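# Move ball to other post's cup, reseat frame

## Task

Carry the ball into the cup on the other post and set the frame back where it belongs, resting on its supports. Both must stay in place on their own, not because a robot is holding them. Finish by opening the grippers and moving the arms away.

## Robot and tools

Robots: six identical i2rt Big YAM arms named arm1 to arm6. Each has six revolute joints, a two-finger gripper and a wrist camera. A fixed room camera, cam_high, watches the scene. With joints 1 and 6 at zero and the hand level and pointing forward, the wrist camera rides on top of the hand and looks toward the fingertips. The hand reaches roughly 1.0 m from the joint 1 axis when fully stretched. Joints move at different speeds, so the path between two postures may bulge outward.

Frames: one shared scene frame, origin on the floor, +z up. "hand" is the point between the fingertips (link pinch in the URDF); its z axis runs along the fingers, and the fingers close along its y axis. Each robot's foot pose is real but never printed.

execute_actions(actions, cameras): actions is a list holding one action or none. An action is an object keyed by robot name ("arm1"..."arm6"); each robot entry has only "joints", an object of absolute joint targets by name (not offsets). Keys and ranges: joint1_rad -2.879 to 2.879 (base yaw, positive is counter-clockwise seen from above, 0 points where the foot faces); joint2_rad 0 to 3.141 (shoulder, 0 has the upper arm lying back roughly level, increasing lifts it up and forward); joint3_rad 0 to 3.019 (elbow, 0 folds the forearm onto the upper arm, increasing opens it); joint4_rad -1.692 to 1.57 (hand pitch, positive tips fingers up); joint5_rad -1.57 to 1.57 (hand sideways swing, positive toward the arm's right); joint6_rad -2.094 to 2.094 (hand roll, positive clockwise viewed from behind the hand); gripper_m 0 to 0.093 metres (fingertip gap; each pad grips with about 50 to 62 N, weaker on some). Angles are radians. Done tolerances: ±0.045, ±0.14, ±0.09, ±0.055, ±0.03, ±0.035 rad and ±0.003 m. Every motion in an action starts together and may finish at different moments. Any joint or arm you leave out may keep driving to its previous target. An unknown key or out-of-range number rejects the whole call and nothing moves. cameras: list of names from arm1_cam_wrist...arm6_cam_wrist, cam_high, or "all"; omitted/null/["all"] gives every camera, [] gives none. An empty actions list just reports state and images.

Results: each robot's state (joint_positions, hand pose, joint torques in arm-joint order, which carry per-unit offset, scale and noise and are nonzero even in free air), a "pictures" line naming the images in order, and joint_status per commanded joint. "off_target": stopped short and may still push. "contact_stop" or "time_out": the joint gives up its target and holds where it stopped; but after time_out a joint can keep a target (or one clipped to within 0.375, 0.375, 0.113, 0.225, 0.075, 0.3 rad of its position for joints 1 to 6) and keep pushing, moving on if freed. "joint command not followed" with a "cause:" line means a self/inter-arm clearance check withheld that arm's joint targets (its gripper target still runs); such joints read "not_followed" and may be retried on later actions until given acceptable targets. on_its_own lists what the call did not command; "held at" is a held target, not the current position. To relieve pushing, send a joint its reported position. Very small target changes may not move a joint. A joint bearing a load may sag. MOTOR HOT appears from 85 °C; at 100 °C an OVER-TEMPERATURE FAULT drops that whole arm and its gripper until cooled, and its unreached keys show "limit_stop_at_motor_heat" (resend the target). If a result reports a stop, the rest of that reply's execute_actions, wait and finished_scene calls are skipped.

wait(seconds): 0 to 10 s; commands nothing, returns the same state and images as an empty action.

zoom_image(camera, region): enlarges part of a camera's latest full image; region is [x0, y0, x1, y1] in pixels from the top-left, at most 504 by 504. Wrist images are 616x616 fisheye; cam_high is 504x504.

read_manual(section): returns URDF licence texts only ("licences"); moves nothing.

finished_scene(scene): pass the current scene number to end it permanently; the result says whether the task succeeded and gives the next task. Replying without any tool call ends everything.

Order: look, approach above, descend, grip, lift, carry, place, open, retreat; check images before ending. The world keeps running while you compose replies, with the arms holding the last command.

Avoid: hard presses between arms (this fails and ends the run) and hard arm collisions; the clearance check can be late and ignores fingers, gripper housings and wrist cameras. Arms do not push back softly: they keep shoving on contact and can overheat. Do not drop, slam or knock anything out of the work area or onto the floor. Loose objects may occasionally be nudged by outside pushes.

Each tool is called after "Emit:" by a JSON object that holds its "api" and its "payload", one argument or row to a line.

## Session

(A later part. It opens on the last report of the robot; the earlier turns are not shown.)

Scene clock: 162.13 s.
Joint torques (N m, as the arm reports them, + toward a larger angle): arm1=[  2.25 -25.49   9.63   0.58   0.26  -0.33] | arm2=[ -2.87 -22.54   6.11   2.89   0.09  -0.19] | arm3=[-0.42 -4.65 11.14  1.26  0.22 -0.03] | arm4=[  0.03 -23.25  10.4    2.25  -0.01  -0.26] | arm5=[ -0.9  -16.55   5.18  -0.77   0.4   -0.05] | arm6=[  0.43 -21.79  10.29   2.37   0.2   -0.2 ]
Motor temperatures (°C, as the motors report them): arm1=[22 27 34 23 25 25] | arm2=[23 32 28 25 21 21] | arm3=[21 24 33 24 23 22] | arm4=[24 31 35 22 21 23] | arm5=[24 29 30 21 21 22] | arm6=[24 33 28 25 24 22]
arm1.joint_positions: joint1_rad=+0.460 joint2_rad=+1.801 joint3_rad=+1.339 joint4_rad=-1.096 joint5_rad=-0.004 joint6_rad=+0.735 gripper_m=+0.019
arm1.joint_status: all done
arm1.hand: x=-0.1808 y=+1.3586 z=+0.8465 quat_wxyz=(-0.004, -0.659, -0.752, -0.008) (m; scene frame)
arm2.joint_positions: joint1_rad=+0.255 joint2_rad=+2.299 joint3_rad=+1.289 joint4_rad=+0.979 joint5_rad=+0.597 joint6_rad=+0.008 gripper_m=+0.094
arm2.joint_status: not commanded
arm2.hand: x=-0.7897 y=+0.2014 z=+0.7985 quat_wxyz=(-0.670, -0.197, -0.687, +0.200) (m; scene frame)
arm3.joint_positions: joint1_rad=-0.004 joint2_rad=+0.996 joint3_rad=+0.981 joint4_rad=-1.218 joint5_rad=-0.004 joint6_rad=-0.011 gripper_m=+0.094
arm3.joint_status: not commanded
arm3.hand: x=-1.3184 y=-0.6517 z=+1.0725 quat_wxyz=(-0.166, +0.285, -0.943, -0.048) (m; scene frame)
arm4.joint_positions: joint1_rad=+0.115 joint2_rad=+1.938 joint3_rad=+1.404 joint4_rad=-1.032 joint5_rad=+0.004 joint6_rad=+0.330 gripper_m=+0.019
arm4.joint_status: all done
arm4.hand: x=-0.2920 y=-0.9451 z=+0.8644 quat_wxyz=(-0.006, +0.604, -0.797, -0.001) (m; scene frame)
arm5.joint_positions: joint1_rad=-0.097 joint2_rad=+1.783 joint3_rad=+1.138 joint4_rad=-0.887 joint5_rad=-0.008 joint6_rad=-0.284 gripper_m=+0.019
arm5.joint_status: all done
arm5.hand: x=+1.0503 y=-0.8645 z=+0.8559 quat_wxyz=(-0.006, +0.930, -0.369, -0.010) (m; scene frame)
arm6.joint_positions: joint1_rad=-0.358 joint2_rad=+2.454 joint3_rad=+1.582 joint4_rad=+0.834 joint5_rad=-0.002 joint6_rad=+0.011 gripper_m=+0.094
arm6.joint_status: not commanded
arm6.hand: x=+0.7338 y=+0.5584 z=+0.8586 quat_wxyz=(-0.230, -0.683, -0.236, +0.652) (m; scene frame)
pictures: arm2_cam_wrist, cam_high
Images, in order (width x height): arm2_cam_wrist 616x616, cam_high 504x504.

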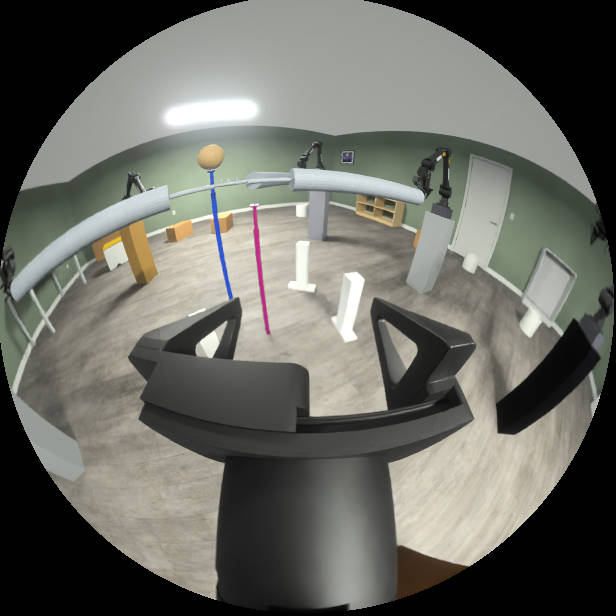

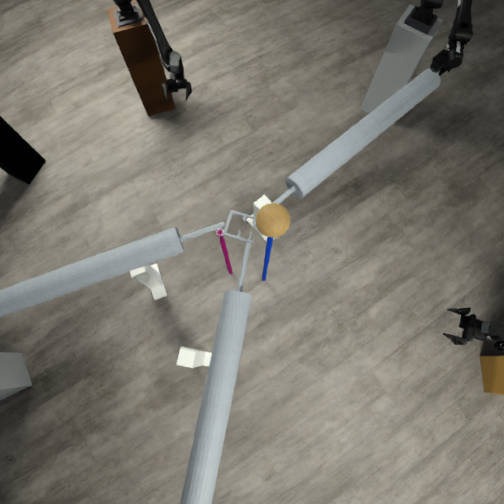

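Emit:
{"api": "execute_actions", "payload": {
  "actions": [
    {"arm1":{"joints":{"joint1_rad":0.22,"joint2_rad":1.78,"joint3_rad":1.375,"joint4_rad":-1.075,"joint6_rad":0.48}},"arm4":{"joints":{"joint1_rad":0.32,"joint2_rad":1.775,"joint3_rad":1.17,"joint4_rad":-0.87,"joint6_rad":0.50}},"arm5":{"joints":{"joint1_rad":0.155,"joint2_rad":1.762,"joint3_rad":1.077,"joint4_rad":-0.87,"joint6_rad":-0.02}}}
  ],
  "cameras": []
}}

Emit:
{"api": "execute_actions", "payload": {
  "actions": [
    {"arm1":{"joints":{"joint1_rad":0.027,"joint2_rad":1.83,"joint3_rad":1.47,"joint4_rad":-1.11,"joint6_rad":0.282}},"arm4":{"joints":{"joint1_rad":0.538,"joint2_rad":1.69,"joint3_rad":1.035,"joint4_rad":-0.835,"joint6_rad":0.705}},"arm5":{"joints":{"joint1_rad":0.372,"joint2_rad":1.795,"joint3_rad":1.155,"joint4_rad":-0.89,"joint6_rad":0.2}}}
  ],
  "cameras": ["cam_high"]
}}

Scene clock: 172.77 s.
Joint torques (N m, as the arm reports them, + toward a larger angle): arm1=[  2.65 -23.42   9.39   0.73   0.15  -0.2 ] | arm2=[ -2.06 -22.88   6.1    2.82   0.1   -0.2 ] | arm3=[-0.41 -4.59 11.14  1.28  0.21 -0.03] | arm4=[ -0.19 -19.79   9.59   1.47  -0.02  -0.22] | arm5=[ -0.15 -16.03   4.53  -0.55   0.18  -0.01] | arm6=[  0.21 -21.27  10.05   2.52   0.2   -0.14]
Motor temperatures (°C, as the motors report them): arm1=[22 27 34 23 25 25] | arm2=[23 32 28 25 21 21] | arm3=[21 24 34 24 23 22] | arm4=[24 31 34 22 21 23] | arm5=[24 29 29 21 21 22] | arm6=[24 33 28 25 24 22]
arm1.joint_positions: joint1_rad=+0.214 joint2_rad=+1.817 joint3_rad=+1.339 joint4_rad=-1.081 joint5_rad=-0.002 joint6_rad=+0.484 gripper_m=+0.019
arm1.joint_status: all done
arm1.hand: x=-0.2733 y=+1.2702 z=+0.8370 quat_wxyz=(-0.003, -0.658, -0.753, -0.006) (m; scene frame)
arm2.joint_positions: joint1_rad=+0.255 joint2_rad=+2.299 joint3_rad=+1.289 joint4_rad=+0.979 joint5_rad=+0.597 joint6_rad=+0.008 gripper_m=+0.094
arm2.joint_status: not commanded
arm2.hand: x=-0.7897 y=+0.2014 z=+0.7985 quat_wxyz=(-0.670, -0.197, -0.687, +0.200) (m; scene frame)
arm3.joint_positions: joint1_rad=-0.004 joint2_rad=+0.996 joint3_rad=+0.981 joint4_rad=-1.218 joint5_rad=-0.004 joint6_rad=-0.011 gripper_m=+0.094
arm3.joint_status: not commanded
arm3.hand: x=-1.3184 y=-0.6517 z=+1.0725 quat_wxyz=(-0.166, +0.285, -0.943, -0.048) (m; scene frame)
arm4.joint_positions: joint1_rad=+0.314 joint2_rad=+1.814 joint3_rad=+1.136 joint4_rad=-0.895 joint5_rad=+0.004 joint6_rad=+0.524 gripper_m=+0.019
arm4.joint_status: all done
arm4.hand: x=-0.3809 y=-1.0341 z=+0.8408 quat_wxyz=(-0.006, +0.606, -0.795, +0.001) (m; scene frame)
arm5.joint_positions: joint1_rad=+0.164 joint2_rad=+1.783 joint3_rad=+1.088 joint4_rad=-0.849 joint5_rad=-0.004 joint6_rad=-0.025 gripper_m=+0.019
arm5.joint_status: all done
arm5.hand: x=+0.9626 y=-0.9517 z=+0.8406 quat_wxyz=(-0.002, +0.930, -0.368, -0.005) (m; scene frame)
arm6.joint_positions: joint1_rad=-0.358 joint2_rad=+2.454 joint3_rad=+1.582 joint4_rad=+0.834 joint5_rad=-0.002 joint6_rad=+0.011 gripper_m=+0.094
arm6.joint_status: not commanded
arm6.hand: x=+0.7338 y=+0.5584 z=+0.8586 quat_wxyz=(-0.230, -0.683, -0.236, +0.652) (m; scene frame)
pictures: none
No camera images: the call's "cameras" was empty. Leave "cameras" out to get every camera's image.

Scene clock: 173.90 s.
Joint torques (N m, as the arm reports them, + toward a larger angle): arm1=[  2.53 -25.8   11.53  -0.02   0.08  -0.18] | arm2=[ -2.42 -22.39   6.22   2.8    0.08  -0.15] | arm3=[-0.43 -4.6  11.15  1.27  0.22 -0.03] | arm4=[ -0.27 -17.77   8.85   1.1    0.07  -0.31] | arm5=[ -0.09 -14.16   6.87  -0.7    0.15   0.05] | arm6=[ -0.06 -21.43  10.13   2.71   0.19  -0.2 ]
Motor temperatures (°C, as the motors report them): arm1=[22 27 34 23 25 25] | arm2=[23 32 28 25 21 21] | arm3=[21 24 34 24 23 22] | arm4=[24 30 34 22 21 23] | arm5=[24 29 29 21 21 22] | arm6=[24 33 28 25 24 22]
arm1.joint_positions: joint1_rad=+0.017 joint2_rad=+1.873 joint3_rad=+1.408 joint4_rad=-1.095 joint5_rad=-0.001 joint6_rad=+0.285 gripper_m=+0.019
arm1.joint_status: all done
arm1.hand: x=-0.3538 y=+1.1997 z=+0.8306 quat_wxyz=(-0.002, -0.657, -0.754, -0.005) (m; scene frame)
arm2.joint_positions: joint1_rad=+0.255 joint2_rad=+2.299 joint3_rad=+1.289 joint4_rad=+0.979 joint5_rad=+0.597 joint6_rad=+0.008 gripper_m=+0.094
arm2.joint_status: not commanded
arm2.hand: x=-0.7897 y=+0.2014 z=+0.7985 quat_wxyz=(-0.670, -0.197, -0.687, +0.200) (m; scene frame)
arm3.joint_positions: joint1_rad=-0.004 joint2_rad=+0.996 joint3_rad=+0.981 joint4_rad=-1.218 joint5_rad=-0.004 joint6_rad=-0.011 gripper_m=+0.094
arm3.joint_status: not commanded
arm3.hand: x=-1.3184 y=-0.6517 z=+1.0725 quat_wxyz=(-0.166, +0.285, -0.943, -0.048) (m; scene frame)
arm4.joint_positions: joint1_rad=+0.533 joint2_rad=+1.724 joint3_rad=+1.008 joint4_rad=-0.851 joint5_rad=+0.003 joint6_rad=+0.740 gripper_m=+0.019
arm4.joint_status: joint6_rad off_target (ended at +0.740, target +0.705); the others done
arm4.hand: x=-0.4600 y=-1.1066 z=+0.8414 quat_wxyz=(-0.006, +0.607, -0.795, -0.002) (m; scene frame)
arm5.joint_positions: joint1_rad=+0.381 joint2_rad=+1.800 joint3_rad=+1.139 joint4_rad=-0.870 joint5_rad=-0.003 joint6_rad=+0.190 gripper_m=+0.019
arm5.joint_status: all done
arm5.hand: x=+0.8851 y=-1.0219 z=+0.8481 quat_wxyz=(+0.000, +0.930, -0.367, -0.012) (m; scene frame)
arm6.joint_positions: joint1_rad=-0.358 joint2_rad=+2.454 joint3_rad=+1.582 joint4_rad=+0.834 joint5_rad=-0.002 joint6_rad=+0.011 gripper_m=+0.094
arm6.joint_status: not commanded
arm6.hand: x=+0.7338 y=+0.5584 z=+0.8586 quat_wxyz=(-0.230, -0.683, -0.236, +0.652) (m; scene frame)
pictures: cam_high
Images, in order (width x height): cam_high 504x504.

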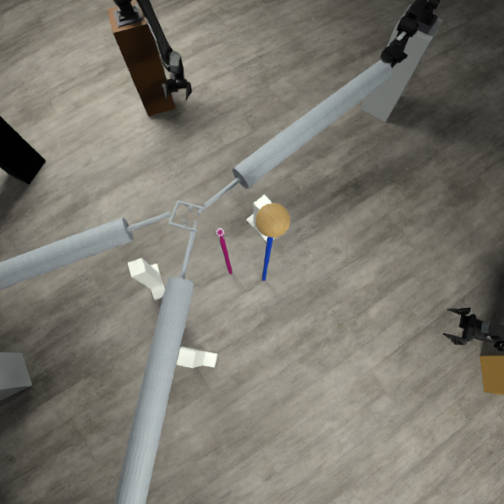

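Emit:
{"api": "execute_actions", "payload": {
  "actions": [
    {"arm1":{"joints":{"joint1_rad":0.04,"joint2_rad":2.10,"joint3_rad":1.342,"joint4_rad":-0.745,"joint6_rad":0.292}},"arm4":{"joints":{"joint1_rad":0.53,"joint2_rad":2.065,"joint3_rad":0.99,"joint4_rad":-0.43,"joint6_rad":0.72}},"arm5":{"joints":{"joint2_rad":2.14,"joint3_rad":1.10,"joint4_rad":-0.512}}}
  ],
  "cameras": []
}}

Emit:
{"api": "execute_actions", "payload": {
  "actions": [
    {"arm1":{"joints":{"joint2_rad":2.436,"joint3_rad":1.425,"joint4_rad":-0.50}},"arm4":{"joints":{"joint2_rad":2.477,"joint3_rad":1.13,"joint4_rad":-0.17}},"arm5":{"joints":{"joint2_rad":2.526,"joint3_rad":1.262,"joint4_rad":-0.275}}}
  ],
  "cameras": ["cam_high"]
}}

Scene clock: 178.50 s.
Joint torques (N m, as the arm reports them, + toward a larger angle): arm1=[  3.8  -28.39   6.36   0.47  -0.03  -0.16] | arm2=[ -2.18 -22.36   5.97   2.69   0.08  -0.14] | arm3=[-0.42 -4.6  11.13  1.26  0.21 -0.03] | arm4=[ -0.13 -20.32   4.77   1.2    0.14  -0.14] | arm5=[  0.16 -17.45   2.72  -0.12   0.23   0.12] | arm6=[  0.   -21.6   10.3    2.68   0.18  -0.15]
Motor temperatures (°C, as the motors report them): arm1=[22 27 34 23 25 25] | arm2=[23 32 28 25 21 21] | arm3=[21 24 34 24 23 22] | arm4=[24 30 33 22 21 23] | arm5=[24 29 29 21 21 22] | arm6=[24 33 28 25 24 22]
arm1.joint_positions: joint1_rad=+0.029 joint2_rad=+2.164 joint3_rad=+1.329 joint4_rad=-0.740 joint5_rad=+0.001 joint6_rad=+0.299 gripper_m=+0.019
arm1.joint_status: all done
arm1.hand: x=-0.3464 y=+1.2030 z=+0.6536 quat_wxyz=(+0.005, -0.657, -0.753, -0.007) (m; scene frame)
arm2.joint_positions: joint1_rad=+0.255 joint2_rad=+2.299 joint3_rad=+1.289 joint4_rad=+0.979 joint5_rad=+0.597 joint6_rad=+0.008 gripper_m=+0.094
arm2.joint_status: not commanded
arm2.hand: x=-0.7897 y=+0.2014 z=+0.7985 quat_wxyz=(-0.670, -0.197, -0.687, +0.200) (m; scene frame)
arm3.joint_positions: joint1_rad=-0.004 joint2_rad=+0.996 joint3_rad=+0.981 joint4_rad=-1.218 joint5_rad=-0.004 joint6_rad=-0.011 gripper_m=+0.094
arm3.joint_status: not commanded
arm3.hand: x=-1.3184 y=-0.6517 z=+1.0725 quat_wxyz=(-0.166, +0.285, -0.943, -0.048) (m; scene frame)
arm4.joint_positions: joint1_rad=+0.522 joint2_rad=+2.109 joint3_rad=+0.982 joint4_rad=-0.447 joint5_rad=+0.002 joint6_rad=+0.736 gripper_m=+0.019
arm4.joint_status: all done
arm4.hand: x=-0.4560 y=-1.1021 z=+0.6738 quat_wxyz=(-0.005, +0.605, -0.797, +0.000) (m; scene frame)
arm5.joint_positions: joint1_rad=+0.376 joint2_rad=+2.161 joint3_rad=+1.111 joint4_rad=-0.507 joint5_rad=-0.004 joint6_rad=+0.186 gripper_m=+0.019
arm5.joint_status: all done
arm5.hand: x=+0.8909 y=-1.0230 z=+0.6744 quat_wxyz=(+0.003, +0.930, -0.367, +0.001) (m; scene frame)
arm6.joint_positions: joint1_rad=-0.358 joint2_rad=+2.454 joint3_rad=+1.582 joint4_rad=+0.834 joint5_rad=-0.002 joint6_rad=+0.011 gripper_m=+0.094
arm6.joint_status: not commanded
arm6.hand: x=+0.7338 y=+0.5584 z=+0.8586 quat_wxyz=(-0.230, -0.683, -0.236, +0.652) (m; scene frame)
pictures: none
No camera images: the call's "cameras" was empty. Leave "cameras" out to get every camera's image.

Scene clock: 179.63 s.
Joint torques (N m, as the arm reports them, + toward a larger angle): arm1=[  2.47 -29.07   4.74   0.08  -0.1   -0.32] | arm2=[ -1.74 -22.28   5.99   2.8    0.09  -0.16] | arm3=[-0.4  -4.66 11.14  1.27  0.22 -0.02] | arm4=[ -0.07 -20.69   2.45   0.76   0.12  -0.16] | arm5=[ -0.58 -17.92   2.1   -0.02   0.29   0.11] | arm6=[  0.22 -22.29  10.26   2.56   0.18  -0.13]
Motor temperatures (°C, as the motors report them): arm1=[22 27 34 23 25 25] | arm2=[23 32 28 25 21 21] | arm3=[21 24 34 24 23 22] | arm4=[24 30 33 22 21 23] | arm5=[24 29 29 21 21 22] | arm6=[24 33 28 25 24 22]
arm1.joint_positions: joint1_rad=+0.036 joint2_rad=+2.492 joint3_rad=+1.411 joint4_rad=-0.492 joint5_rad=+0.003 joint6_rad=+0.307 gripper_m=+0.019
arm1.joint_status: all done
arm1.hand: x=-0.3436 y=+1.2075 z=+0.4990 quat_wxyz=(+0.004, -0.658, -0.753, -0.005) (m; scene frame)
arm2.joint_positions: joint1_rad=+0.255 joint2_rad=+2.299 joint3_rad=+1.289 joint4_rad=+0.979 joint5_rad=+0.597 joint6_rad=+0.008 gripper_m=+0.094
arm2.joint_status: not commanded
arm2.hand: x=-0.7897 y=+0.2014 z=+0.7985 quat_wxyz=(-0.670, -0.197, -0.687, +0.200) (m; scene frame)
arm3.joint_positions: joint1_rad=-0.004 joint2_rad=+0.996 joint3_rad=+0.981 joint4_rad=-1.218 joint5_rad=-0.004 joint6_rad=-0.011 gripper_m=+0.094
arm3.joint_status: not commanded
arm3.hand: x=-1.3184 y=-0.6517 z=+1.0725 quat_wxyz=(-0.166, +0.285, -0.943, -0.048) (m; scene frame)
arm4.joint_positions: joint1_rad=+0.522 joint2_rad=+2.507 joint3_rad=+1.126 joint4_rad=-0.176 joint5_rad=+0.002 joint6_rad=+0.736 gripper_m=+0.019
arm4.joint_status: all done
arm4.hand: x=-0.4572 y=-1.0969 z=+0.5230 quat_wxyz=(-0.006, +0.604, -0.797, -0.008) (m; scene frame)
arm5.joint_positions: joint1_rad=+0.373 joint2_rad=+2.539 joint3_rad=+1.258 joint4_rad=-0.273 joint5_rad=-0.005 joint6_rad=+0.185 gripper_m=+0.019
arm5.joint_status: all done
arm5.hand: x=+0.8906 y=-1.0217 z=+0.5216 quat_wxyz=(+0.003, +0.930, -0.368, -0.001) (m; scene frame)
arm6.joint_positions: joint1_rad=-0.358 joint2_rad=+2.454 joint3_rad=+1.582 joint4_rad=+0.834 joint5_rad=-0.002 joint6_rad=+0.011 gripper_m=+0.094
arm6.joint_status: not commanded
arm6.hand: x=+0.7338 y=+0.5584 z=+0.8586 quat_wxyz=(-0.230, -0.683, -0.236, +0.652) (m; scene frame)
pictures: cam_high
Images, in order (width x height): cam_high 504x504.

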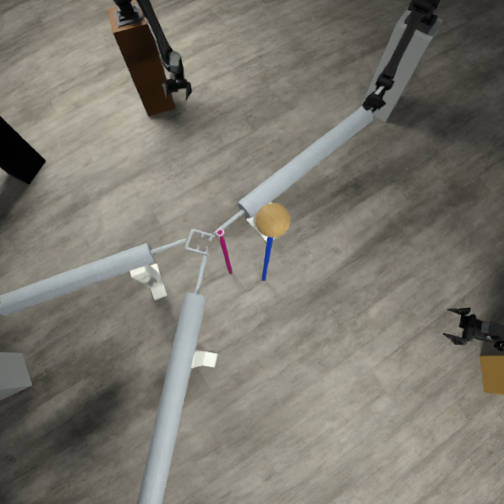

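Lower to just above rest, then rest.

Emit:
{"api": "execute_actions", "payload": {
  "actions": [
    {"arm1":{"joints":{"joint1_rad":0.03,"joint2_rad":2.575,"joint3_rad":1.505,"joint4_rad":-0.44}},"arm4":{"joints":{"joint1_rad":0.535,"joint2_rad":2.645,"joint3_rad":1.228,"joint4_rad":-0.112}},"arm5":{"joints":{"joint1_rad":0.38,"joint2_rad":2.695,"joint3_rad":1.375,"joint4_rad":-0.225}}}
  ],
  "cameras": []
}}

Emit:
{"api": "execute_actions", "payload": {
  "actions": [
    {"arm1":{"joints":{"joint2_rad":2.63,"joint3_rad":1.525,"joint4_rad":-0.423}},"arm4":{"joints":{"joint2_rad":2.695,"joint3_rad":1.255,"joint4_rad":-0.1}},"arm5":{"joints":{"joint2_rad":2.74,"joint3_rad":1.403,"joint4_rad":-0.212}}}
  ],
  "cameras": ["cam_high"]
}}

Scene clock: 184.00 s.
Joint torques (N m, as the arm reports them, + toward a larger angle): arm1=[  1.96 -29.82   4.92   0.58  -0.07  -0.29] | arm2=[ -2.14 -21.95   6.12   2.67   0.1   -0.19] | arm3=[-0.41 -4.6  11.14  1.26  0.22 -0.03] | arm4=[ -0.07 -21.02   1.3    0.63   0.13  -0.18] | arm5=[  1.07 -18.17   1.82   0.     0.27   0.09] | arm6=[  0.03 -21.23  10.3    2.58   0.19  -0.12]
Motor temperatures (°C, as the motors report them): arm1=[22 27 33 23 25 25] | arm2=[23 32 28 25 21 21] | arm3=[21 24 34 24 23 22] | arm4=[24 30 32 22 21 23] | arm5=[24 29 29 21 21 22] | arm6=[24 33 28 25 24 22]
arm1.joint_positions: joint1_rad=+0.034 joint2_rad=+2.624 joint3_rad=+1.486 joint4_rad=-0.439 joint5_rad=+0.003 joint6_rad=+0.306 gripper_m=+0.019
arm1.joint_status: all done
arm1.hand: x=-0.3447 y=+1.2086 z=+0.4423 quat_wxyz=(+0.006, -0.659, -0.752, -0.006) (m; scene frame)
arm2.joint_positions: joint1_rad=+0.255 joint2_rad=+2.299 joint3_rad=+1.289 joint4_rad=+0.979 joint5_rad=+0.597 joint6_rad=+0.008 gripper_m=+0.094
arm2.joint_status: not commanded
arm2.hand: x=-0.7897 y=+0.2014 z=+0.7985 quat_wxyz=(-0.670, -0.197, -0.687, +0.200) (m; scene frame)
arm3.joint_positions: joint1_rad=-0.004 joint2_rad=+0.996 joint3_rad=+0.981 joint4_rad=-1.218 joint5_rad=-0.004 joint6_rad=-0.011 gripper_m=+0.094
arm3.joint_status: not commanded
arm3.hand: x=-1.3184 y=-0.6517 z=+1.0725 quat_wxyz=(-0.166, +0.285, -0.943, -0.048) (m; scene frame)
arm4.joint_positions: joint1_rad=+0.527 joint2_rad=+2.672 joint3_rad=+1.234 joint4_rad=-0.115 joint5_rad=+0.002 joint6_rad=+0.740 gripper_m=+0.019
arm4.joint_status: all done
arm4.hand: x=-0.4599 y=-1.0953 z=+0.4604 quat_wxyz=(-0.006, +0.605, -0.796, -0.009) (m; scene frame)
arm5.joint_positions: joint1_rad=+0.376 joint2_rad=+2.705 joint3_rad=+1.373 joint4_rad=-0.222 joint5_rad=-0.004 joint6_rad=+0.186 gripper_m=+0.019
arm5.joint_status: all done
arm5.hand: x=+0.8888 y=-1.0219 z=+0.4564 quat_wxyz=(+0.002, +0.930, -0.367, -0.001) (m; scene frame)
arm6.joint_positions: joint1_rad=-0.358 joint2_rad=+2.454 joint3_rad=+1.582 joint4_rad=+0.834 joint5_rad=-0.002 joint6_rad=+0.011 gripper_m=+0.094
arm6.joint_status: not commanded
arm6.hand: x=+0.7338 y=+0.5584 z=+0.8586 quat_wxyz=(-0.230, -0.683, -0.236, +0.652) (m; scene frame)
pictures: none
No camera images: the call's "cameras" was empty. Leave "cameras" out to get every camera's image.

Scene clock: 184.70 s.
Joint torques (N m, as the arm reports them, + toward a larger angle): arm1=[  1.04 -27.1    4.78   0.72   0.01  -0.28] | arm2=[ -2.21 -22.07   6.17   2.8    0.11  -0.18] | arm3=[-0.43 -4.6  11.15  1.27  0.22 -0.03] | arm4=[  0.1  -19.54   1.47   0.69   0.16  -0.18] | arm5=[  0.68 -17.57   2.04   0.14   0.16   0.11] | arm6=[  1.07 -21.85   9.95   2.65   0.18  -0.17]
Motor temperatures (°C, as the motors report them): arm1=[22 27 33 23 25 25] | arm2=[23 32 28 25 21 21] | arm3=[21 24 34 24 23 22] | arm4=[24 30 31 22 21 23] | arm5=[24 29 29 21 21 22] | arm6=[24 33 28 25 24 22]
arm1.joint_positions: joint1_rad=+0.034 joint2_rad=+2.657 joint3_rad=+1.505 joint4_rad=-0.427 joint5_rad=+0.003 joint6_rad=+0.306 gripper_m=+0.019
arm1.joint_status: all done
arm1.hand: x=-0.3451 y=+1.2098 z=+0.4283 quat_wxyz=(+0.007, -0.658, -0.753, -0.007) (m; scene frame)
arm2.joint_positions: joint1_rad=+0.255 joint2_rad=+2.299 joint3_rad=+1.289 joint4_rad=+0.979 joint5_rad=+0.597 joint6_rad=+0.008 gripper_m=+0.094
arm2.joint_status: not commanded
arm2.hand: x=-0.7897 y=+0.2014 z=+0.7985 quat_wxyz=(-0.670, -0.197, -0.687, +0.200) (m; scene frame)
arm3.joint_positions: joint1_rad=-0.004 joint2_rad=+0.996 joint3_rad=+0.981 joint4_rad=-1.218 joint5_rad=-0.004 joint6_rad=-0.011 gripper_m=+0.094
arm3.joint_status: not commanded
arm3.hand: x=-1.3184 y=-0.6517 z=+1.0725 quat_wxyz=(-0.166, +0.285, -0.943, -0.048) (m; scene frame)
arm4.joint_positions: joint1_rad=+0.527 joint2_rad=+2.706 joint3_rad=+1.258 joint4_rad=-0.104 joint5_rad=+0.001 joint6_rad=+0.740 gripper_m=+0.019
arm4.joint_status: all done
arm4.hand: x=-0.4601 y=-1.0951 z=+0.4475 quat_wxyz=(-0.006, +0.605, -0.796, -0.010) (m; scene frame)
arm5.joint_positions: joint1_rad=+0.376 joint2_rad=+2.735 joint3_rad=+1.396 joint4_rad=-0.213 joint5_rad=-0.002 joint6_rad=+0.186 gripper_m=+0.019
arm5.joint_status: all done
arm5.hand: x=+0.8888 y=-1.0216 z=+0.4443 quat_wxyz=(+0.001, +0.930, -0.367, -0.002) (m; scene frame)
arm6.joint_positions: joint1_rad=-0.358 joint2_rad=+2.454 joint3_rad=+1.582 joint4_rad=+0.834 joint5_rad=-0.002 joint6_rad=+0.011 gripper_m=+0.094
arm6.joint_status: not commanded
arm6.hand: x=+0.7338 y=+0.5584 z=+0.8586 quat_wxyz=(-0.230, -0.683, -0.236, +0.652) (m; scene frame)
pictures: cam_high
Images, in order (width x height): cam_high 504x504.

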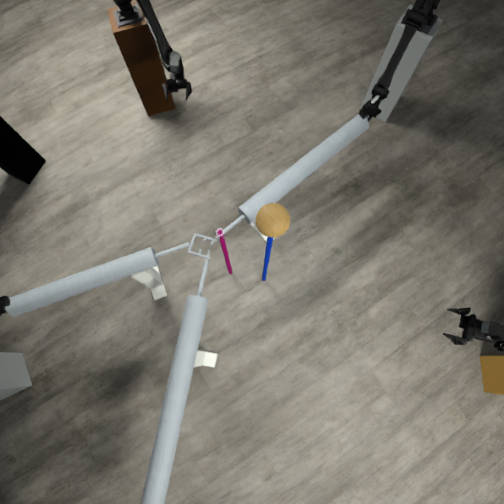

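Emit:
{"api": "execute_actions", "payload": {
  "actions": [
    {"arm1":{"joints":{"gripper_m":0.07}},"arm4":{"joints":{"gripper_m":0.07}},"arm5":{"joints":{"gripper_m":0.07}}}
  ],
  "cameras": []
}}

Emit:
{"api": "execute_actions", "payload": {
  "actions": [
    {"arm1":{"joints":{"joint2_rad":2.40,"joint3_rad":1.40,"joint4_rad":-0.54}},"arm4":{"joints":{"joint2_rad":2.44,"joint3_rad":1.10,"joint4_rad":-0.21}},"arm5":{"joints":{"joint2_rad":2.49,"joint3_rad":1.235,"joint4_rad":-0.30}}}
  ],
  "cameras": []
}}

Emit:
{"api": "execute_actions", "payload": {
  "actions": [
    {"arm1":{"joints":{"joint2_rad":2.10,"joint3_rad":1.342,"joint4_rad":-0.745}},"arm4":{"joints":{"joint2_rad":2.065,"joint3_rad":0.99,"joint4_rad":-0.43}},"arm5":{"joints":{"joint2_rad":2.14,"joint3_rad":1.10,"joint4_rad":-0.512}}}
  ],
  "cameras": ["cam_high","arm2_cam_wrist"]
}}

Scene clock: 190.43 s.
Joint torques (N m, as the arm reports them, + toward a larger angle): arm1=[  1.32 -26.84   4.87   0.87  -0.09  -0.25] | arm2=[ -2.36 -22.34   6.07   2.7    0.08  -0.17] | arm3=[-0.4  -4.61 11.14  1.26  0.22 -0.03] | arm4=[  0.13 -19.65   1.48   0.69   0.17  -0.07] | arm5=[  1.31 -17.02   1.94   0.22   0.14   0.07] | arm6=[  0.08 -22.08  10.36   2.55   0.12  -0.16]
Motor temperatures (°C, as the motors report them): arm1=[22 27 32 23 25 25] | arm2=[23 33 28 25 21 21] | arm3=[21 24 34 24 23 22] | arm4=[24 30 30 22 21 23] | arm5=[24 30 28 21 21 22] | arm6=[24 33 28 25 24 22]
arm1.joint_positions: joint1_rad=+0.034 joint2_rad=+2.655 joint3_rad=+1.505 joint4_rad=-0.427 joint5_rad=+0.003 joint6_rad=+0.301 gripper_m=+0.070
arm1.joint_status: all done
arm1.hand: x=-0.3447 y=+1.2089 z=+0.4292 quat_wxyz=(+0.006, -0.657, -0.754, -0.006) (m; scene frame)
arm2.joint_positions: joint1_rad=+0.255 joint2_rad=+2.299 joint3_rad=+1.289 joint4_rad=+0.979 joint5_rad=+0.597 joint6_rad=+0.008 gripper_m=+0.094
arm2.joint_status: not commanded
arm2.hand: x=-0.7897 y=+0.2014 z=+0.7985 quat_wxyz=(-0.670, -0.197, -0.687, +0.200) (m; scene frame)
arm3.joint_positions: joint1_rad=-0.004 joint2_rad=+0.996 joint3_rad=+0.981 joint4_rad=-1.218 joint5_rad=-0.004 joint6_rad=-0.011 gripper_m=+0.094
arm3.joint_status: not commanded
arm3.hand: x=-1.3184 y=-0.6517 z=+1.0725 quat_wxyz=(-0.166, +0.285, -0.943, -0.048) (m; scene frame)
arm4.joint_positions: joint1_rad=+0.527 joint2_rad=+2.706 joint3_rad=+1.258 joint4_rad=-0.104 joint5_rad=+0.001 joint6_rad=+0.728 gripper_m=+0.070
arm4.joint_status: all done
arm4.hand: x=-0.4601 y=-1.0951 z=+0.4475 quat_wxyz=(-0.006, +0.609, -0.793, -0.010) (m; scene frame)
arm5.joint_positions: joint1_rad=+0.376 joint2_rad=+2.735 joint3_rad=+1.396 joint4_rad=-0.213 joint5_rad=-0.002 joint6_rad=+0.191 gripper_m=+0.070
arm5.joint_status: all done
arm5.hand: x=+0.8889 y=-1.0215 z=+0.4443 quat_wxyz=(+0.001, +0.929, -0.370, -0.002) (m; scene frame)
arm6.joint_positions: joint1_rad=-0.358 joint2_rad=+2.454 joint3_rad=+1.582 joint4_rad=+0.834 joint5_rad=-0.002 joint6_rad=+0.011 gripper_m=+0.094
arm6.joint_status: not commanded
arm6.hand: x=+0.7338 y=+0.5584 z=+0.8586 quat_wxyz=(-0.230, -0.683, -0.236, +0.652) (m; scene frame)
pictures: none
No camera images: the call's "cameras" was empty. Leave "cameras" out to get every camera's image.

Scene clock: 191.70 s.
Joint torques (N m, as the arm reports them, + toward a larger angle): arm1=[  2.14 -23.78   5.21   0.21  -0.08  -0.25] | arm2=[ -2.23 -22.41   6.14   2.77   0.08  -0.15] | arm3=[-0.43 -4.6  11.14  1.27  0.22 -0.03] | arm4=[ -0.11 -17.22   2.53   0.07   0.18  -0.07] | arm5=[  0.56 -16.03   2.2   -0.03   0.12   0.06] | arm6=[ -0.16 -21.54  10.09   2.67   0.18  -0.19]
Motor temperatures (°C, as the motors report them): arm1=[22 27 32 23 25 25] | arm2=[23 33 28 25 21 21] | arm3=[21 24 34 24 23 22] | arm4=[24 30 30 22 21 23] | arm5=[24 30 28 21 21 22] | arm6=[24 33 28 25 24 22]
arm1.joint_positions: joint1_rad=+0.034 joint2_rad=+2.396 joint3_rad=+1.389 joint4_rad=-0.528 joint5_rad=+0.003 joint6_rad=+0.301 gripper_m=+0.070
arm1.joint_status: all done
arm1.hand: x=-0.3382 y=+1.1926 z=+0.5450 quat_wxyz=(-0.013, -0.657, -0.754, +0.002) (m; scene frame)
arm2.joint_positions: joint1_rad=+0.255 joint2_rad=+2.299 joint3_rad=+1.289 joint4_rad=+0.979 joint5_rad=+0.597 joint6_rad=+0.008 gripper_m=+0.094
arm2.joint_status: not commanded
arm2.hand: x=-0.7897 y=+0.2014 z=+0.7985 quat_wxyz=(-0.670, -0.197, -0.687, +0.200) (m; scene frame)
arm3.joint_positions: joint1_rad=-0.004 joint2_rad=+0.996 joint3_rad=+0.981 joint4_rad=-1.218 joint5_rad=-0.004 joint6_rad=-0.011 gripper_m=+0.094
arm3.joint_status: not commanded
arm3.hand: x=-1.3184 y=-0.6517 z=+1.0725 quat_wxyz=(-0.166, +0.285, -0.943, -0.048) (m; scene frame)
arm4.joint_positions: joint1_rad=+0.527 joint2_rad=+2.431 joint3_rad=+1.101 joint4_rad=-0.198 joint5_rad=+0.001 joint6_rad=+0.728 gripper_m=+0.070
arm4.joint_status: all done
arm4.hand: x=-0.4649 y=-1.0872 z=+0.5530 quat_wxyz=(-0.008, +0.609, -0.792, -0.021) (m; scene frame)
arm5.joint_positions: joint1_rad=+0.376 joint2_rad=+2.477 joint3_rad=+1.234 joint4_rad=-0.292 joint5_rad=-0.002 joint6_rad=+0.192 gripper_m=+0.070
arm5.joint_status: all done
arm5.hand: x=+0.8838 y=-1.0182 z=+0.5472 quat_wxyz=(+0.000, +0.929, -0.370, -0.009) (m; scene frame)
arm6.joint_positions: joint1_rad=-0.358 joint2_rad=+2.454 joint3_rad=+1.582 joint4_rad=+0.834 joint5_rad=-0.002 joint6_rad=+0.011 gripper_m=+0.094
arm6.joint_status: not commanded
arm6.hand: x=+0.7338 y=+0.5584 z=+0.8586 quat_wxyz=(-0.230, -0.683, -0.236, +0.652) (m; scene frame)
pictures: none
No camera images: the call's "cameras" was empty. Leave "cameras" out to get every camera's image.

Scene clock: 193.07 s.
Joint torques (N m, as the arm reports them, + toward a larger angle): arm1=[  1.91 -23.36   6.86   0.11  -0.09  -0.22] | arm2=[ -2.51 -22.53   6.04   2.69   0.07  -0.19] | arm3=[-0.42 -4.6  11.15  1.27  0.22 -0.02] | arm4=[  0.03 -15.84   5.18  -0.04   0.16  -0.07] | arm5=[  0.81 -14.68   4.09  -0.48   0.14   0.06] | arm6=[  1.03 -21.67  10.19   2.67   0.18  -0.17]
Motor temperatures (°C, as the motors report them): arm1=[22 27 32 23 25 25] | arm2=[23 33 28 25 21 21] | arm3=[21 24 34 24 23 22] | arm4=[24 30 30 22 21 23] | arm5=[24 30 28 21 21 22] | arm6=[24 33 28 25 24 22]
arm1.joint_positions: joint1_rad=+0.034 joint2_rad=+2.102 joint3_rad=+1.329 joint4_rad=-0.730 joint5_rad=+0.003 joint6_rad=+0.301 gripper_m=+0.070
arm1.joint_status: all done
arm1.hand: x=-0.3376 y=+1.1882 z=+0.6864 quat_wxyz=(-0.027, -0.656, -0.754, +0.008) (m; scene frame)
arm2.joint_positions: joint1_rad=+0.255 joint2_rad=+2.299 joint3_rad=+1.289 joint4_rad=+0.979 joint5_rad=+0.597 joint6_rad=+0.008 gripper_m=+0.094
arm2.joint_status: not commanded
arm2.hand: x=-0.7897 y=+0.2014 z=+0.7985 quat_wxyz=(-0.670, -0.197, -0.687, +0.200) (m; scene frame)
arm3.joint_positions: joint1_rad=-0.004 joint2_rad=+0.996 joint3_rad=+0.981 joint4_rad=-1.218 joint5_rad=-0.004 joint6_rad=-0.011 gripper_m=+0.094
arm3.joint_status: not commanded
arm3.hand: x=-1.3184 y=-0.6517 z=+1.0725 quat_wxyz=(-0.166, +0.285, -0.943, -0.048) (m; scene frame)
arm4.joint_positions: joint1_rad=+0.527 joint2_rad=+2.059 joint3_rad=+0.983 joint4_rad=-0.413 joint5_rad=+0.001 joint6_rad=+0.727 gripper_m=+0.070
arm4.joint_status: all done
arm4.hand: x=-0.4686 y=-1.0824 z=+0.6956 quat_wxyz=(-0.012, +0.609, -0.792, -0.041) (m; scene frame)
arm5.joint_positions: joint1_rad=+0.376 joint2_rad=+2.124 joint3_rad=+1.094 joint4_rad=-0.498 joint5_rad=-0.002 joint6_rad=+0.192 gripper_m=+0.070
arm5.joint_status: all done
arm5.hand: x=+0.8884 y=-1.0209 z=+0.6880 quat_wxyz=(-0.001, +0.929, -0.370, -0.013) (m; scene frame)
arm6.joint_positions: joint1_rad=-0.358 joint2_rad=+2.454 joint3_rad=+1.582 joint4_rad=+0.834 joint5_rad=-0.002 joint6_rad=+0.011 gripper_m=+0.094
arm6.joint_status: not commanded
arm6.hand: x=+0.7338 y=+0.5584 z=+0.8586 quat_wxyz=(-0.230, -0.683, -0.236, +0.652) (m; scene frame)
pictures: arm2_cam_wrist, cam_high
Images, in order (width x height): arm2_cam_wrist 616x616, cam_high 504x504.

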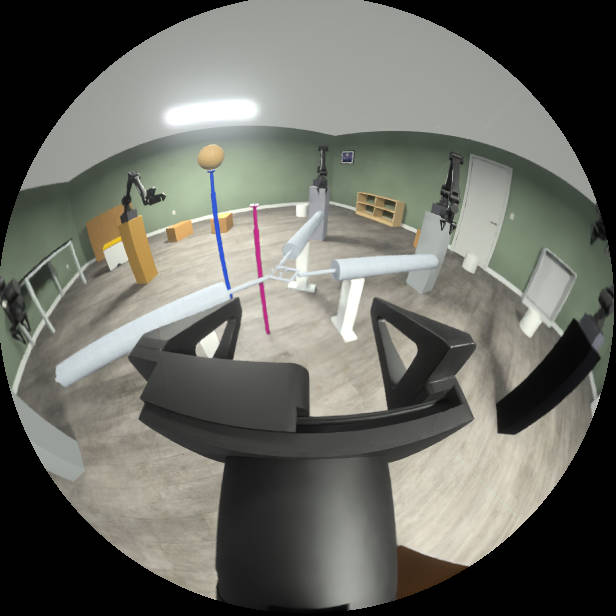

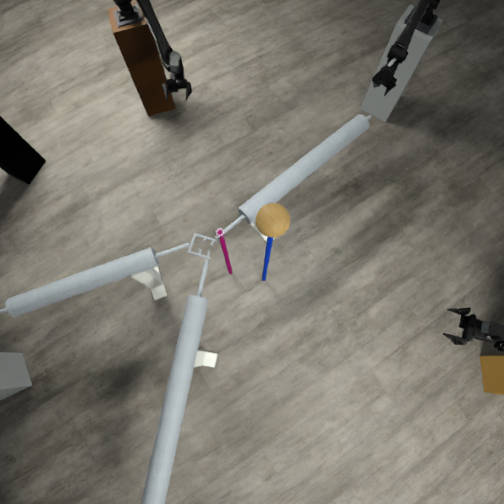

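Emit:
{"api": "finished_scene", "payload": {
  "scene": 2
}}

The scene is finished: the task was done.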